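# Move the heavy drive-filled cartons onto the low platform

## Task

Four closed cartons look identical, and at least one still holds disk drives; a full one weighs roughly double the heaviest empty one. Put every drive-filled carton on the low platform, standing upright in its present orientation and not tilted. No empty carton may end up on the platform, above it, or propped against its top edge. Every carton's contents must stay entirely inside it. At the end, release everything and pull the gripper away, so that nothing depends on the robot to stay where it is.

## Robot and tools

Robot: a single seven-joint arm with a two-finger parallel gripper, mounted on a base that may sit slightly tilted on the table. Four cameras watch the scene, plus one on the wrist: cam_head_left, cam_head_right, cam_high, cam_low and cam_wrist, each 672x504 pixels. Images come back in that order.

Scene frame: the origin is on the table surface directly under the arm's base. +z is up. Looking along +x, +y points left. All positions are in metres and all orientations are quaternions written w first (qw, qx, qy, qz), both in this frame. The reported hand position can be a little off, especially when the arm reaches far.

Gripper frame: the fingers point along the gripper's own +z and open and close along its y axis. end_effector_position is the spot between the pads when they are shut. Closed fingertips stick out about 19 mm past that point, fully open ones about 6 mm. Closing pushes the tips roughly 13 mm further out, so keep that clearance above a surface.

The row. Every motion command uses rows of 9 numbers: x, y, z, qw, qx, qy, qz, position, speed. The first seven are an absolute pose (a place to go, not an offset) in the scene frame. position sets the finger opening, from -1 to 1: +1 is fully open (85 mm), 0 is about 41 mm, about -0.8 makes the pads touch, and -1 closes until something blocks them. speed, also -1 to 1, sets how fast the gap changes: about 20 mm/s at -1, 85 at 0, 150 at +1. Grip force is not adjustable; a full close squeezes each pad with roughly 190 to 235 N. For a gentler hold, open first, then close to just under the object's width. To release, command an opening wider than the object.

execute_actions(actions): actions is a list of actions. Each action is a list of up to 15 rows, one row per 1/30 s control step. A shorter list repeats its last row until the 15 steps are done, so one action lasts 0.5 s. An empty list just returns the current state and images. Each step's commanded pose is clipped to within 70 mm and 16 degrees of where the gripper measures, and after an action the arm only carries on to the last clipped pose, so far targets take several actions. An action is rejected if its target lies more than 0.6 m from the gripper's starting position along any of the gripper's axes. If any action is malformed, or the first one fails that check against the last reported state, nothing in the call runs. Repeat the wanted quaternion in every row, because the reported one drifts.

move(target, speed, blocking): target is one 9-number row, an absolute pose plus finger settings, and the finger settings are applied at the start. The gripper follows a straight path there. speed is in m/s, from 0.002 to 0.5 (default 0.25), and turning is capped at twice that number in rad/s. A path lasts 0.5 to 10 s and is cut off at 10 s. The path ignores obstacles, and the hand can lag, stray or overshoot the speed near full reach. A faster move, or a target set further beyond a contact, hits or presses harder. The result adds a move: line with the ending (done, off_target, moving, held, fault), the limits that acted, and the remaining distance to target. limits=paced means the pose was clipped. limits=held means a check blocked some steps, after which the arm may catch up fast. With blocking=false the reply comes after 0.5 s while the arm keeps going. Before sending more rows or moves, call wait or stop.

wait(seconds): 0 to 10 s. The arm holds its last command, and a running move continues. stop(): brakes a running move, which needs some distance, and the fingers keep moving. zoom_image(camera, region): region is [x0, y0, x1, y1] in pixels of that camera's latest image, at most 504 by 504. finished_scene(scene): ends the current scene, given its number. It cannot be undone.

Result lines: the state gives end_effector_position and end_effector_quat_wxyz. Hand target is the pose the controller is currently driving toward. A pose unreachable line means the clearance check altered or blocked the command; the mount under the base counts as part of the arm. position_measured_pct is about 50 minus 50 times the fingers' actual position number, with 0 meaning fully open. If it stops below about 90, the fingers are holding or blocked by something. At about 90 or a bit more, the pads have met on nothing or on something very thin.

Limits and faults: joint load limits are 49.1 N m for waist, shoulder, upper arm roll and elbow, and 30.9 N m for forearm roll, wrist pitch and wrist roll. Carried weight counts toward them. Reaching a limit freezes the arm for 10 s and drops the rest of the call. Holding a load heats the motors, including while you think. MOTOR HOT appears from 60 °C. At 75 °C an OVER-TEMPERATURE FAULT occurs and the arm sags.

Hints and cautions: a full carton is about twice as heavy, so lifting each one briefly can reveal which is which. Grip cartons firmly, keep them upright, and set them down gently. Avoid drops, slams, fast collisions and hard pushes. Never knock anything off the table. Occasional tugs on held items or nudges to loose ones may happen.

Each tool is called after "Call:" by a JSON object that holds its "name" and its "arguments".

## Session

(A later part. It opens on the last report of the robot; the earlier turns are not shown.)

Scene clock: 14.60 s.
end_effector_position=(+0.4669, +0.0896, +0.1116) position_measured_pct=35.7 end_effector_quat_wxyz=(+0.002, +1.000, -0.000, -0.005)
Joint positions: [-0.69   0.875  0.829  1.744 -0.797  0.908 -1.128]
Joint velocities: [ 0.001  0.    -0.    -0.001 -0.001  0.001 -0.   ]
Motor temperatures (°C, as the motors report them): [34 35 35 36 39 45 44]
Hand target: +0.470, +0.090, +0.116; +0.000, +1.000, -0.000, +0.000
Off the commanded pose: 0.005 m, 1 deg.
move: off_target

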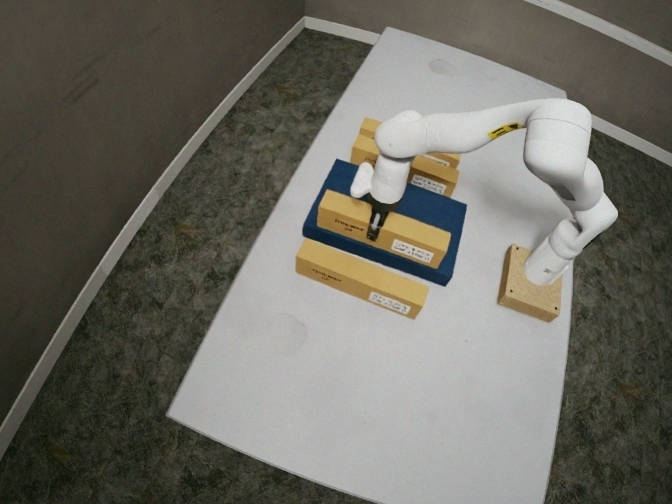

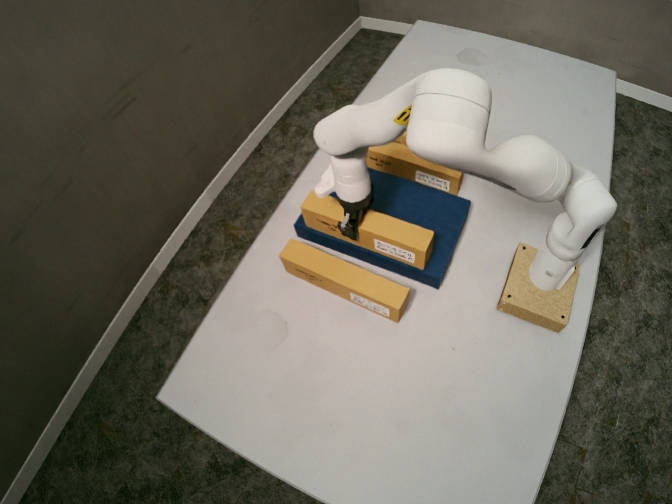

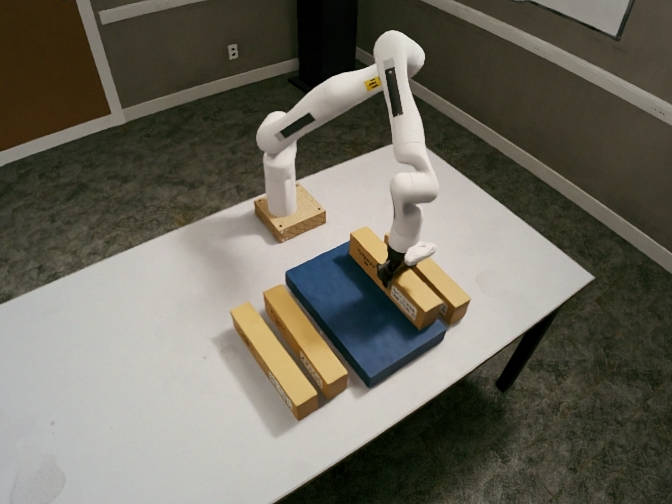

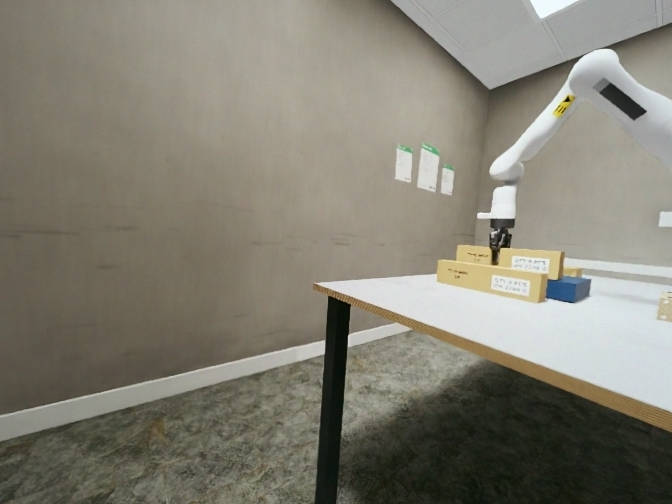

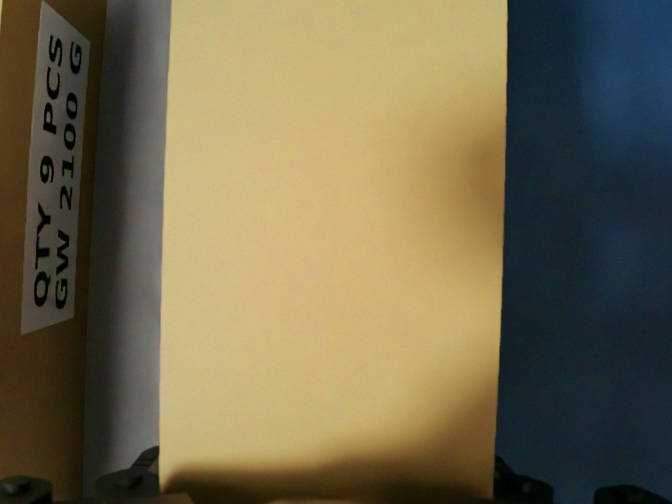

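Call:
{"name": "move", "arguments": {"target": [0.47,0.065,0.13,0,1,0,0,-1,0], "speed": 0.06}}

Call:
{"name": "move", "arguments": {"target": [0.47,0.065,0.114,0,1,0,0,-1,0], "speed": 0.05}}

Call:
{"name": "move", "arguments": {"target": [0.47,0.065,0.112,0,1,0,0,0.5,0]}}

Call:
{"name": "move", "arguments": {"target": [0.47,0.065,0.17,0,1,0,0,0.5,0]}}

Call:
{"name": "move", "arguments": {"target": [0.47,0.225,0.11,0,1,0,0,0.5,0]}}

Scene clock: 15.53 s.
end_effector_position=(+0.4662, +0.0647, +0.1245) position_measured_pct=35.7 end_effector_quat_wxyz=(+0.002, +1.000, +0.000, -0.006)
Joint positions: [-0.652  0.848  0.846  1.75  -0.773  0.928 -1.089]
Joint velocities: [-0.001 -0.    -0.002  0.001 -0.004  0.004  0.002]
Motor temperatures (°C, as the motors report them): [34 35 35 36 39 45 44]
Hand target: +0.470, +0.065, +0.130; +0.000, +1.000, +0.000, +0.000
Off the commanded pose: 0.007 m, 1 deg.
move: off_target

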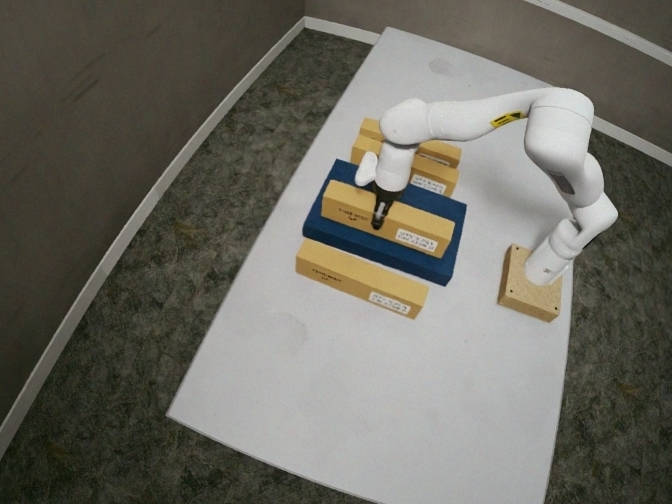

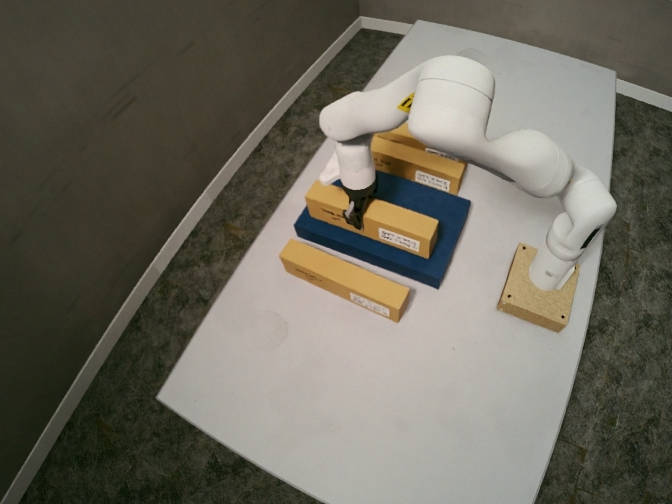

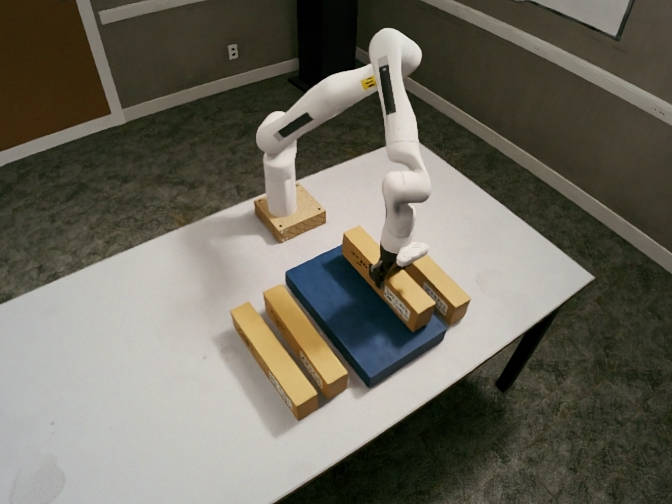

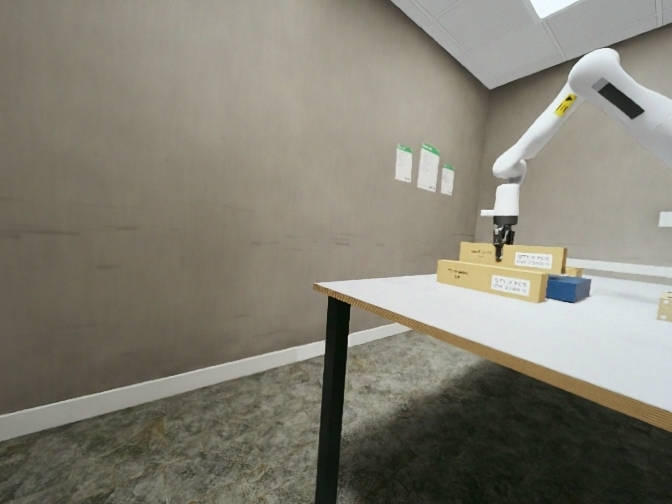

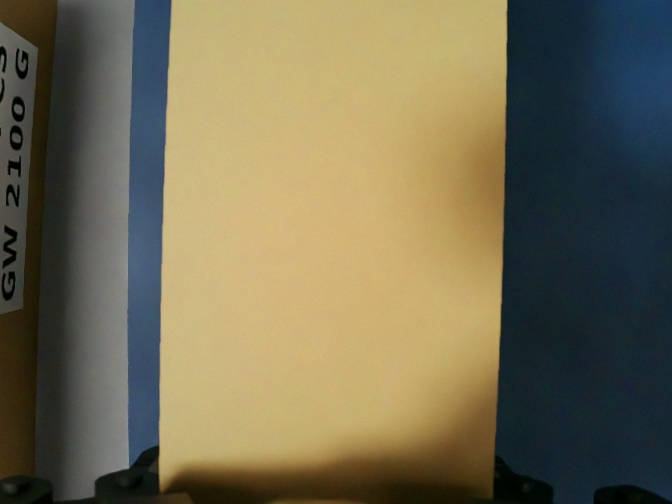

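Scene clock: 16.23 s.
end_effector_position=(+0.4673, +0.0647, +0.1108) position_measured_pct=35.7 end_effector_quat_wxyz=(+0.001, +1.000, -0.000, -0.004)
Joint positions: [-0.64   0.869  0.826  1.76  -0.8    0.896 -1.069]
Joint velocities: [-0.     0.     0.001 -0.     0.001  0.001  0.002]
Motor temperatures (°C, as the motors report them): [34 36 35 36 39 45 44]
Hand target: +0.470, +0.065, +0.114; +0.000, +1.000, -0.000, +0.000
Off the commanded pose: 0.004 m, 0 deg.
move: off_target

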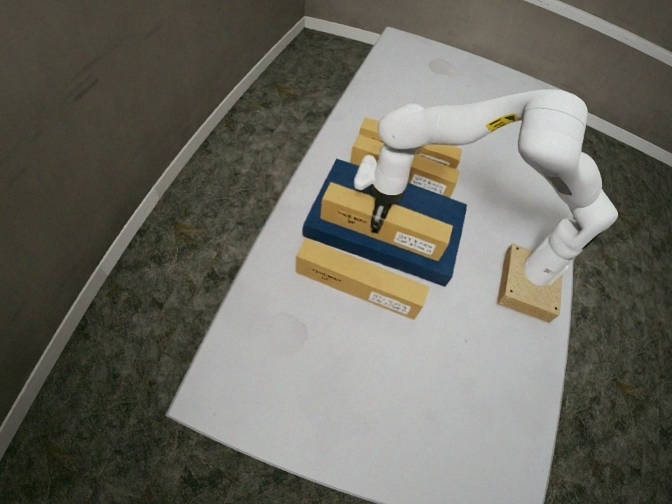

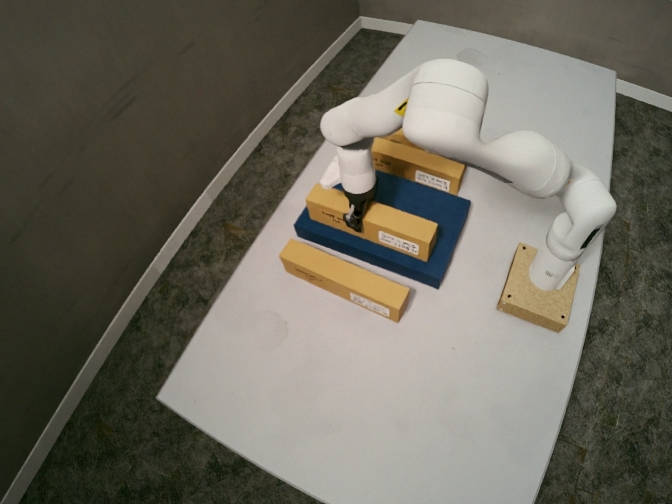

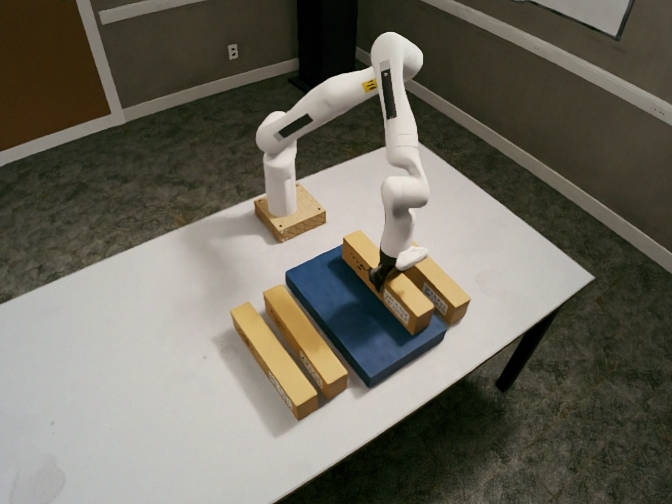

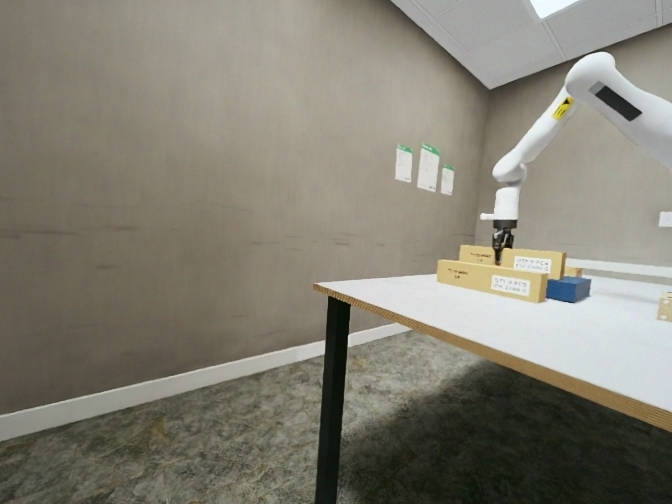

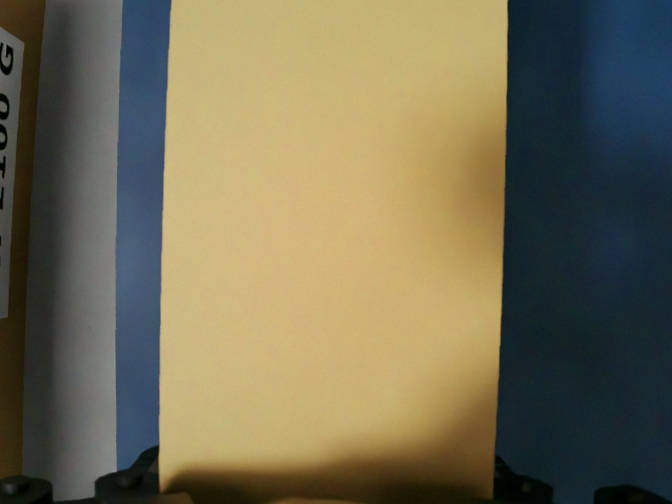

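Scene clock: 16.93 s.
end_effector_position=(+0.4700, +0.0650, +0.1120) position_measured_pct=25.0 end_effector_quat_wxyz=(+0.000, +1.000, +0.000, -0.000)
Joint positions: [-0.638  0.866  0.826  1.758 -0.804  0.893 -1.066]
Joint velocities: [ 0.    -0.    -0.001 -0.     0.002 -0.    -0.   ]
Motor temperatures (°C, as the motors report them): [34 36 35 36 39 45 44]
Hand target: +0.470, +0.065, +0.112; -0.000, +1.000, -0.000, -0.000
Off the commanded pose: 0.000 m, 0 deg.
move: done

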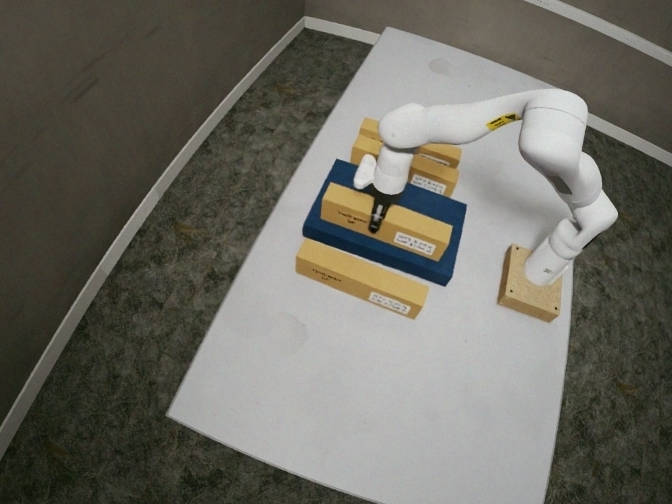

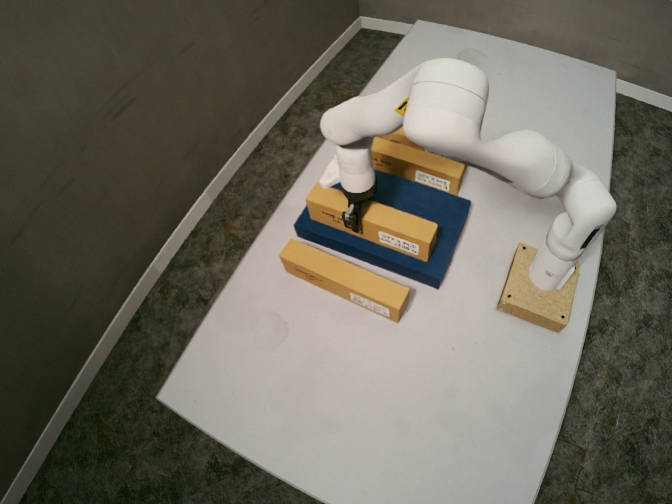

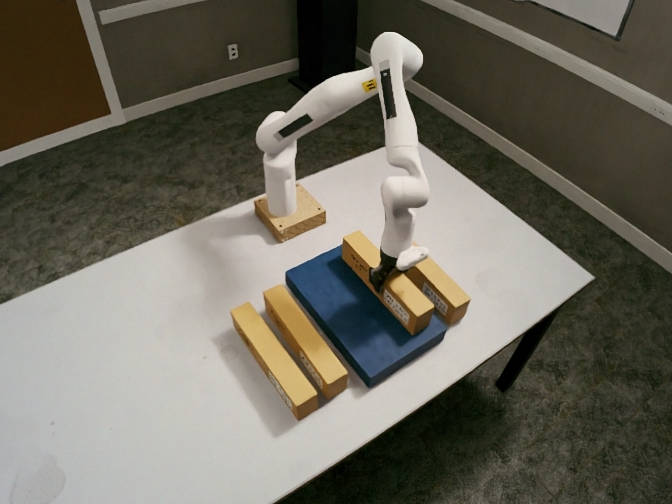

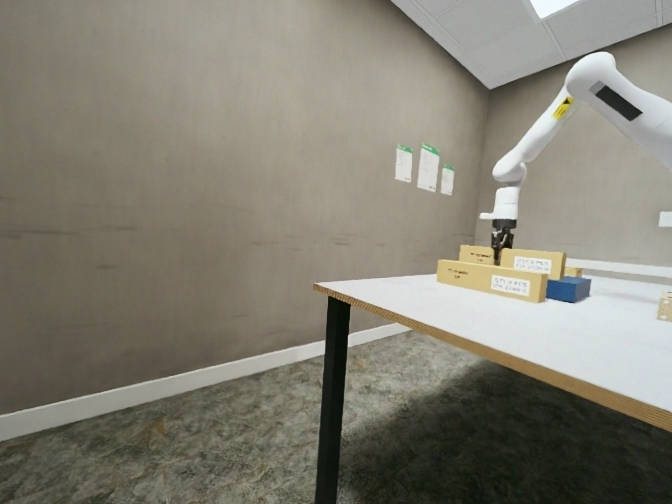

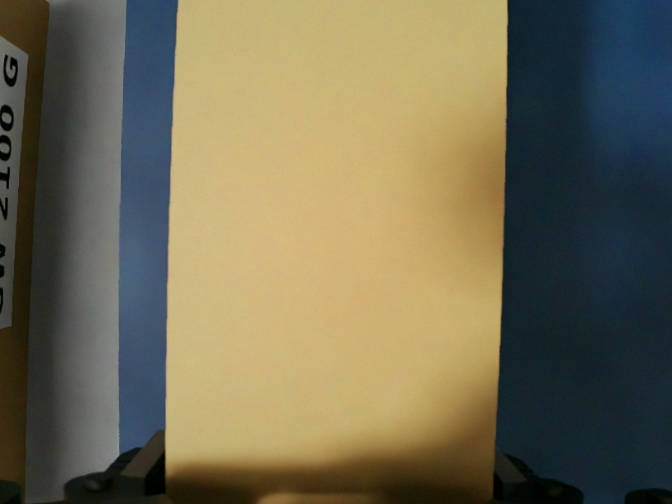

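Scene clock: 17.70 s.
end_effector_position=(+0.4698, +0.0648, +0.1699) position_measured_pct=25.0 end_effector_quat_wxyz=(-0.000, +1.000, -0.000, -0.000)
Joint positions: [-0.681  0.78   0.906  1.711 -0.71   1.015 -1.135]
Joint velocities: [-0.001 -0.003 -0.001 -0.001 -0.001  0.001  0.   ]
Motor temperatures (°C, as the motors report them): [34 36 35 36 39 45 44]
Hand target: +0.470, +0.065, +0.170; -0.000, +1.000, +0.000, -0.000
Off the commanded pose: 0.000 m, 0 deg.
move: done

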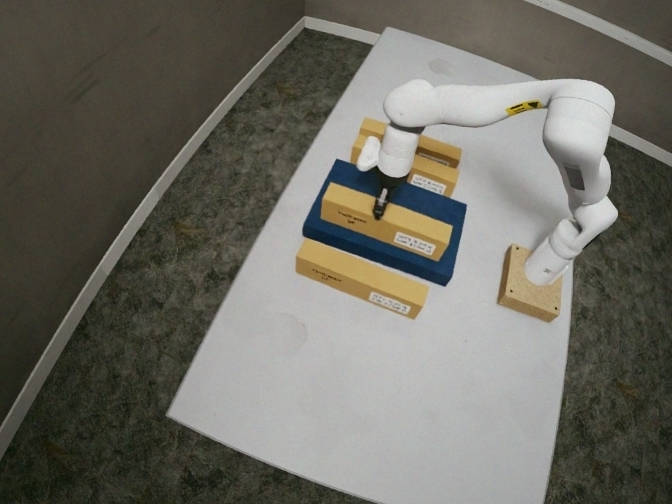

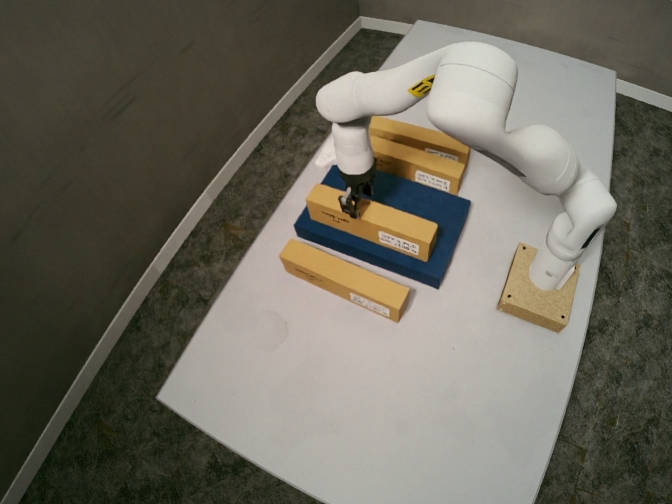

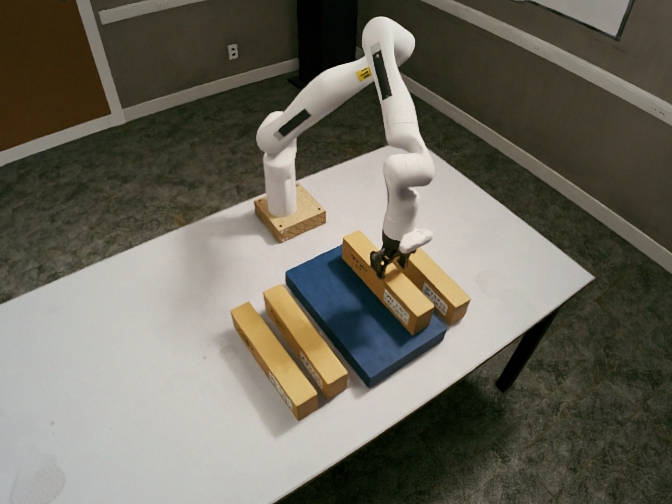

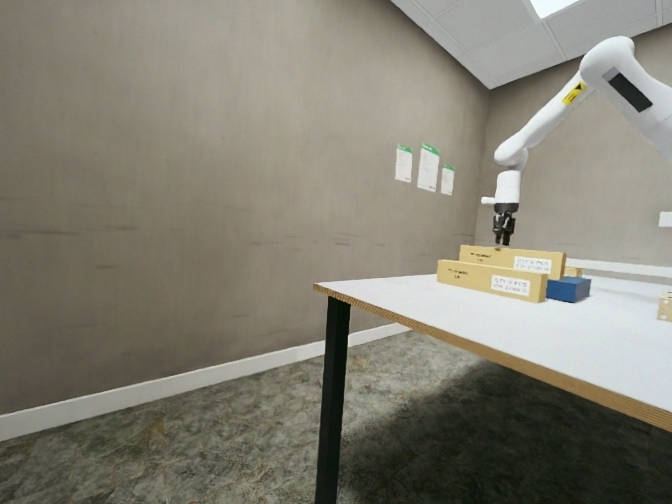

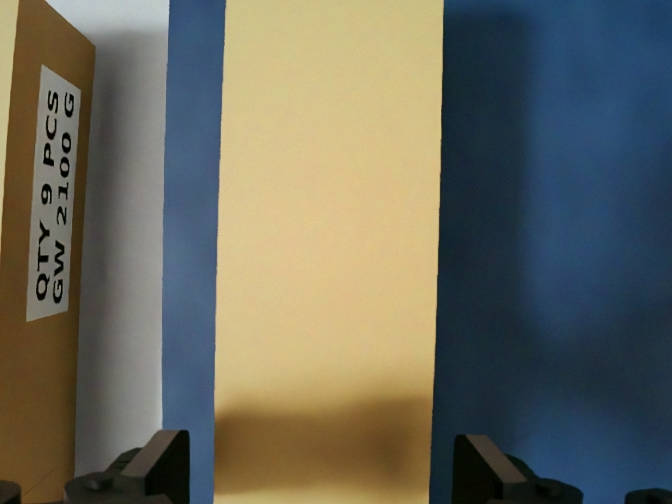

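Scene clock: 18.90 s.
end_effector_position=(+0.4694, +0.2257, +0.1104) position_measured_pct=25.0 end_effector_quat_wxyz=(-0.001, +1.000, +0.000, -0.000)
Joint positions: [-0.905  0.943  0.829  1.585 -0.802  0.985 -1.432]
Joint velocities: [ 0.     0.003 -0.001 -0.    -0.    -0.    -0.   ]
Motor temperatures (°C, as the motors report them): [34 36 35 36 39 45 44]
Hand target: +0.469, +0.226, +0.110; -0.001, +1.000, +0.000, -0.001
Off the commanded pose: 0.001 m, 0 deg.
move: done

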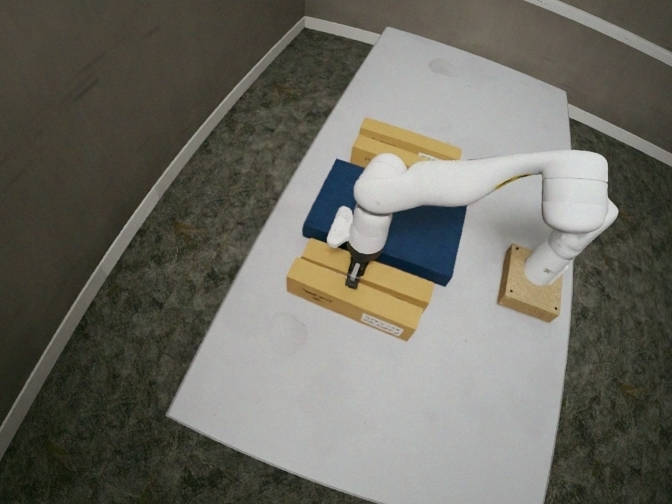

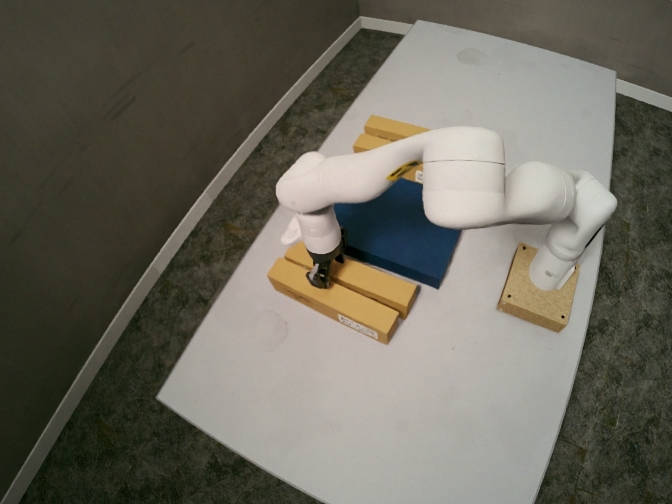

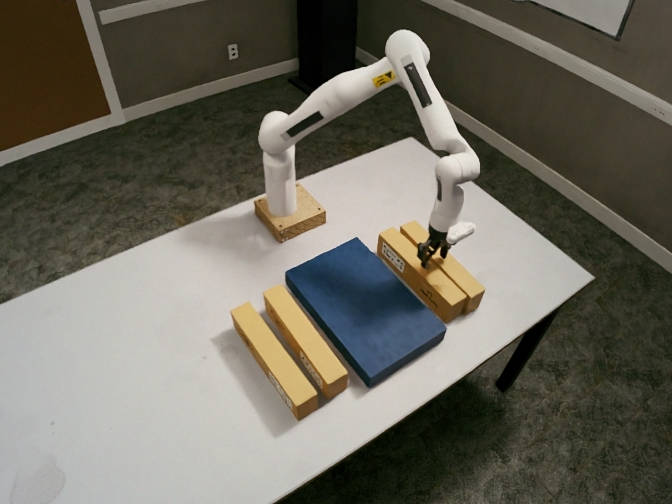

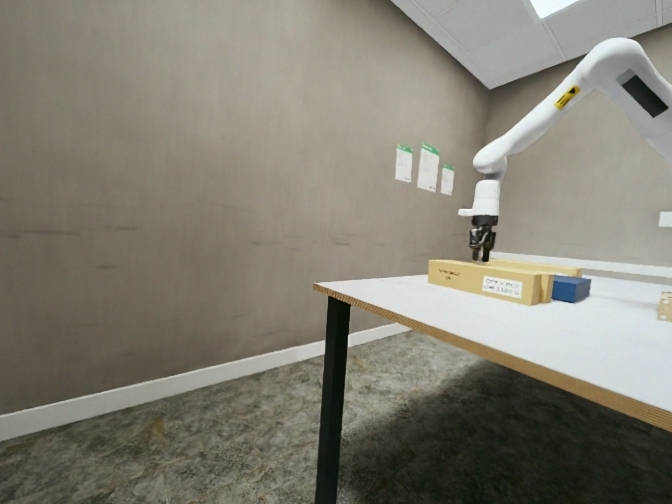

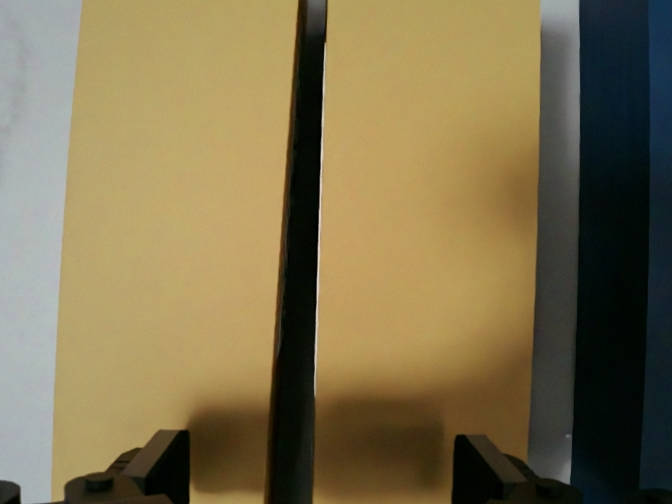

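Call:
{"name": "move", "arguments": {"target": [0.47,0.26,0.11,0,1,0,0,0.4,0]}}

Call:
{"name": "move", "arguments": {"target": [0.47,0.26,0.047,0,1,0,0,0.4,0], "speed": 0.06}}

Call:
{"name": "move", "arguments": {"target": [0.47,0.26,0.047,0,1,0,0,-1,0]}}

Call:
{"name": "move", "arguments": {"target": [0.47,0.26,0.10,0,1,0,0,-1,0], "speed": 0.1}}

Scene clock: 20.17 s.
end_effector_position=(+0.4699, +0.2600, +0.1102) position_measured_pct=29.8 end_effector_quat_wxyz=(-0.000, +1.000, -0.000, -0.000)
Joint positions: [-0.948  0.97   0.833  1.52  -0.802  1.019 -1.512]
Joint velocities: [-0.002  0.003  0.    -0.001  0.003 -0.    -0.002]
Motor temperatures (°C, as the motors report them): [34 36 35 36 39 45 44]
Hand target: +0.470, +0.260, +0.110; -0.000, +1.000, +0.000, -0.000
Off the commanded pose: 0.000 m, 0 deg.
move: done

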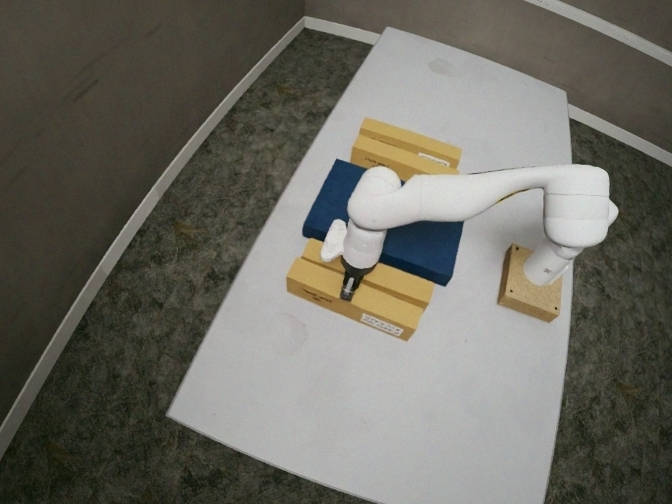

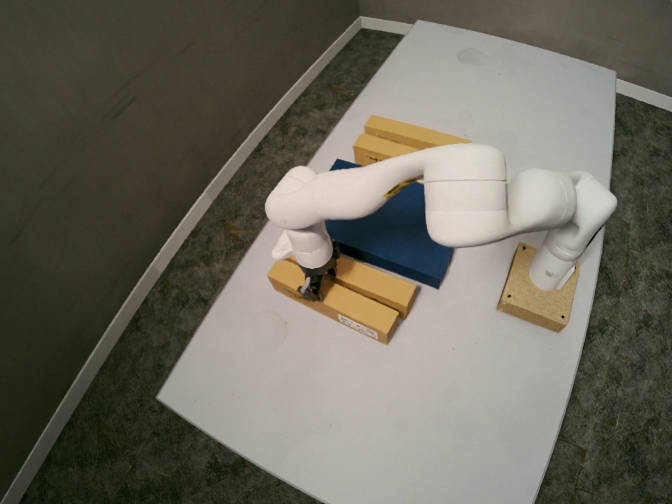

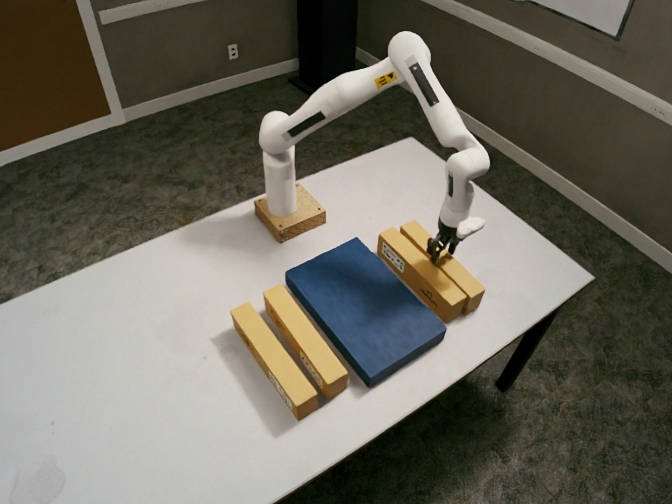

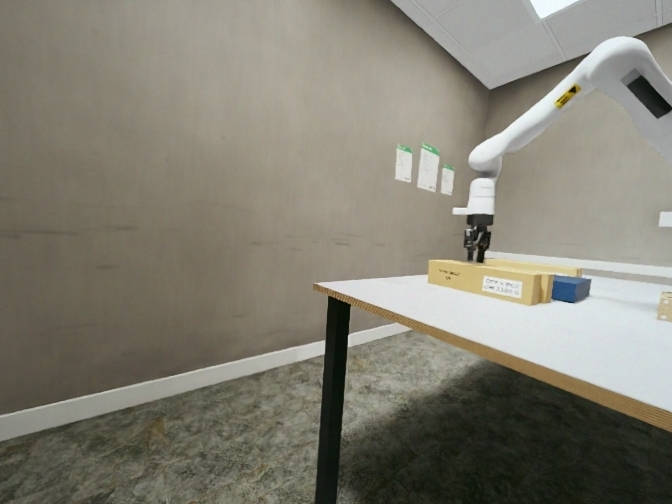

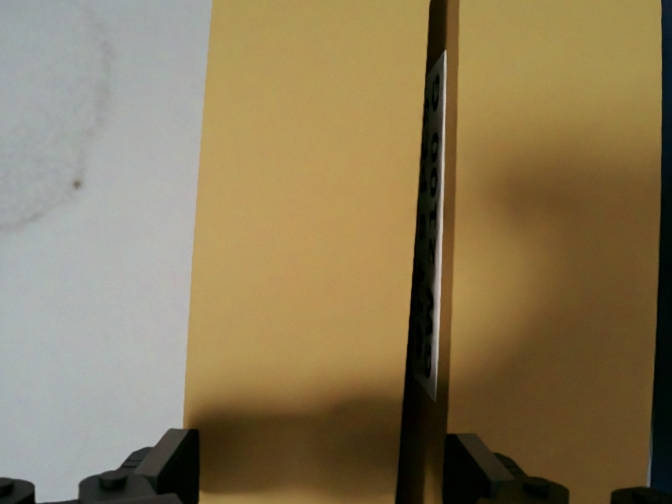

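Scene clock: 31.23 s.
end_effector_position=(+0.4737, +0.2978, +0.0915) position_measured_pct=29.8 end_effector_quat_wxyz=(-0.039, +0.999, +0.015, +0.017)
Joint positions: [-0.955  0.992  0.789  1.524 -0.9    0.945 -1.455]
Joint velocities: [ 0.001 -0.    -0.001 -0.     0.001  0.001  0.   ]
Motor temperatures (°C, as the motors report them): [34 36 35 36 39 45 44]
Hand target: +0.473, +0.295, +0.089; -0.036, +0.999, +0.014, +0.015
Off the commanded pose: 0.058 m, 5 deg.
TORQUE FAULT: the external load on joint 2 (shoulder) reached its load limit, and the arm stopped for 10 seconds. That time counts as 20 of the actions that you can send in this scene. The arm's remaining commands of this call were not run. The gripper holds where it stopped, with its grip as last carried out, and the arm accepts commands again: back off and push less far. The arm stops again, at the same cost, whenever a joint's load reaches its limit.
move: fault

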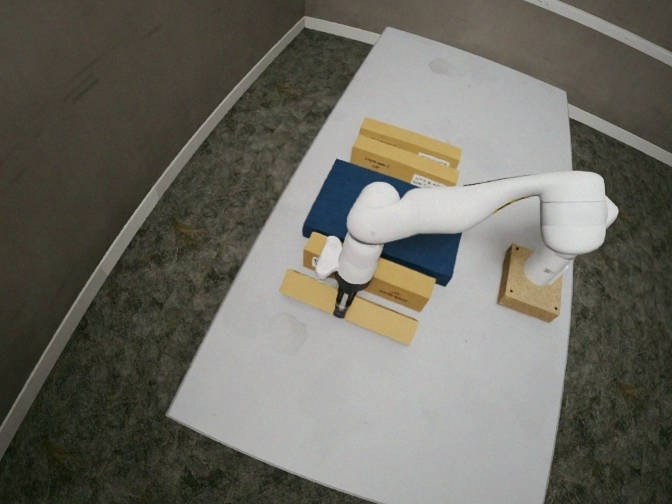

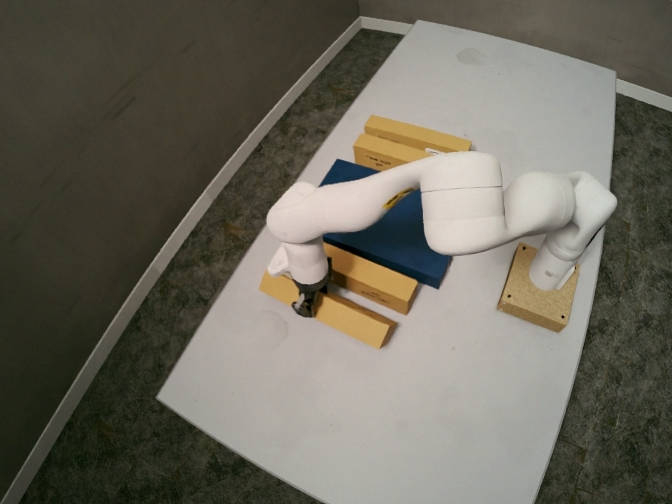

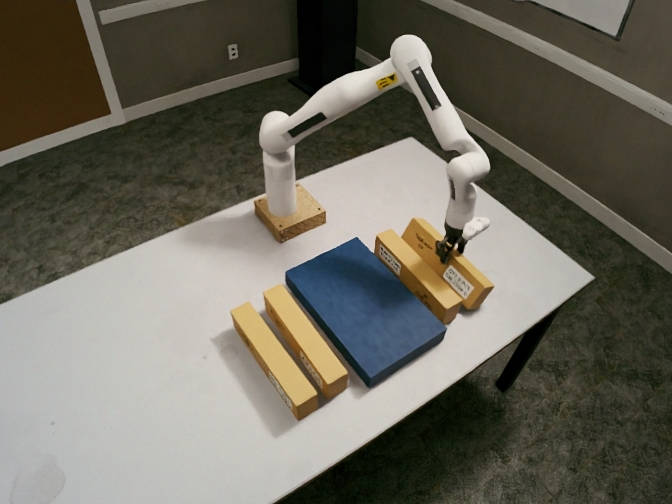

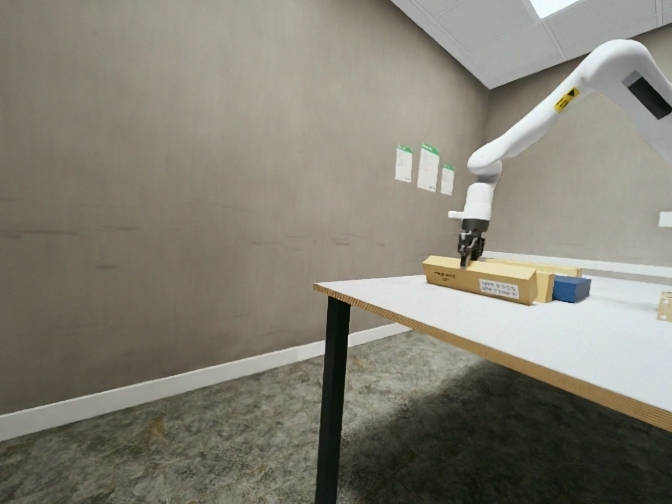

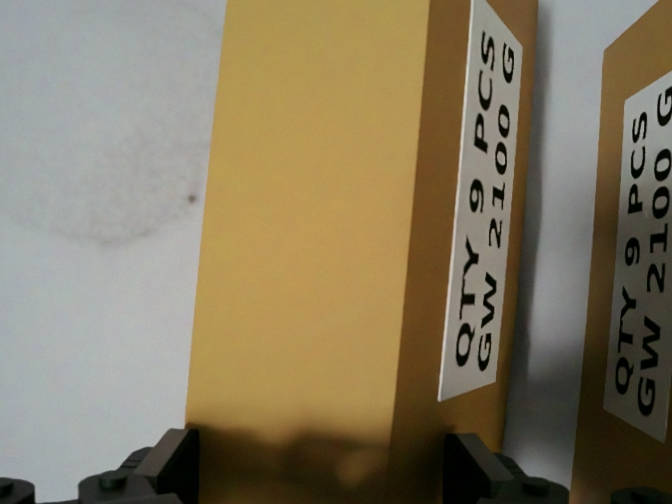

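not run: a fault stop came before this call.

not run: a fault stop came before this call.

Call:
{"name": "move", "arguments": {"target": [0.47,0.268,0.097,0,1,0,0,0.4,0], "speed": 0.04}}

Scene clock: 32.70 s.
end_effector_position=(+0.4721, +0.2698, +0.1007) position_measured_pct=29.8 end_effector_quat_wxyz=(-0.003, +1.000, +0.000, +0.003)
Joint positions: [-0.96   0.998  0.843  1.509 -0.837  1.013 -1.507]
Joint velocities: [-0.001  0.001  0.001 -0.001 -0.001  0.    -0.   ]
Motor temperatures (°C, as the motors report them): [34 36 35 36 39 45 44]
Hand target: +0.470, +0.268, +0.097; -0.000, +1.000, +0.000, +0.000
Off the commanded pose: 0.005 m, 1 deg.
move: off_target

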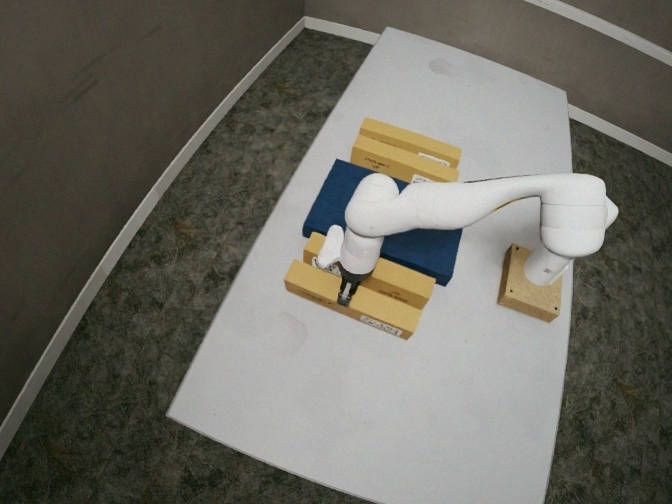

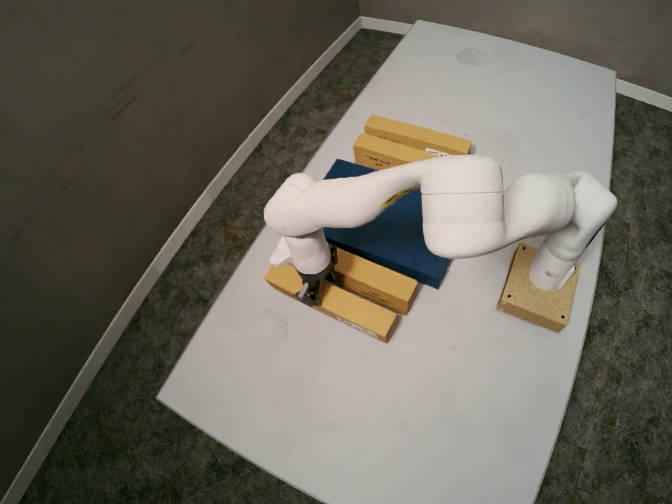

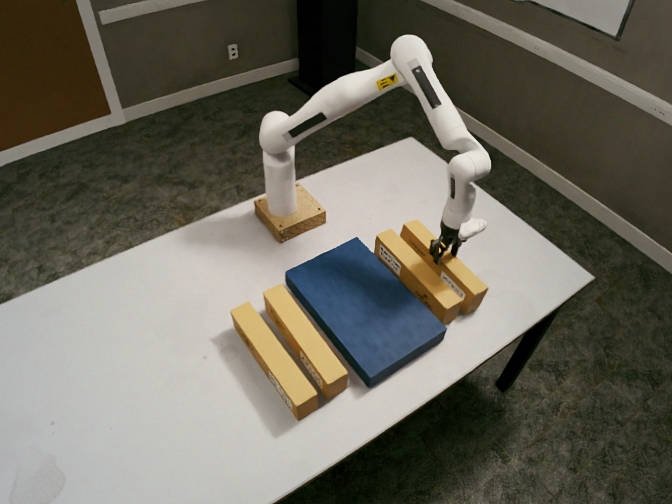

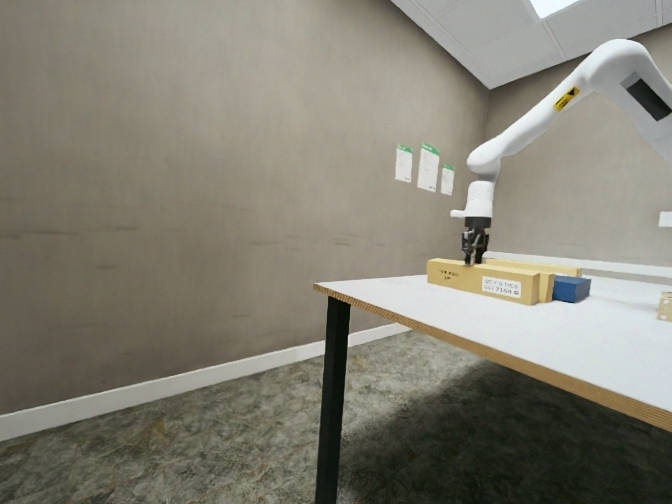

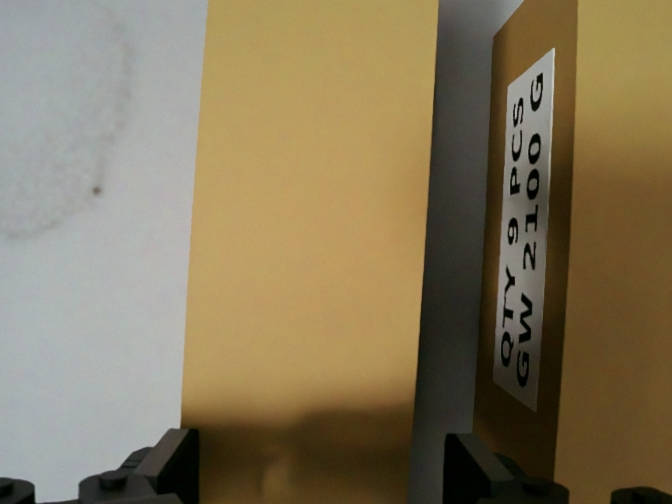

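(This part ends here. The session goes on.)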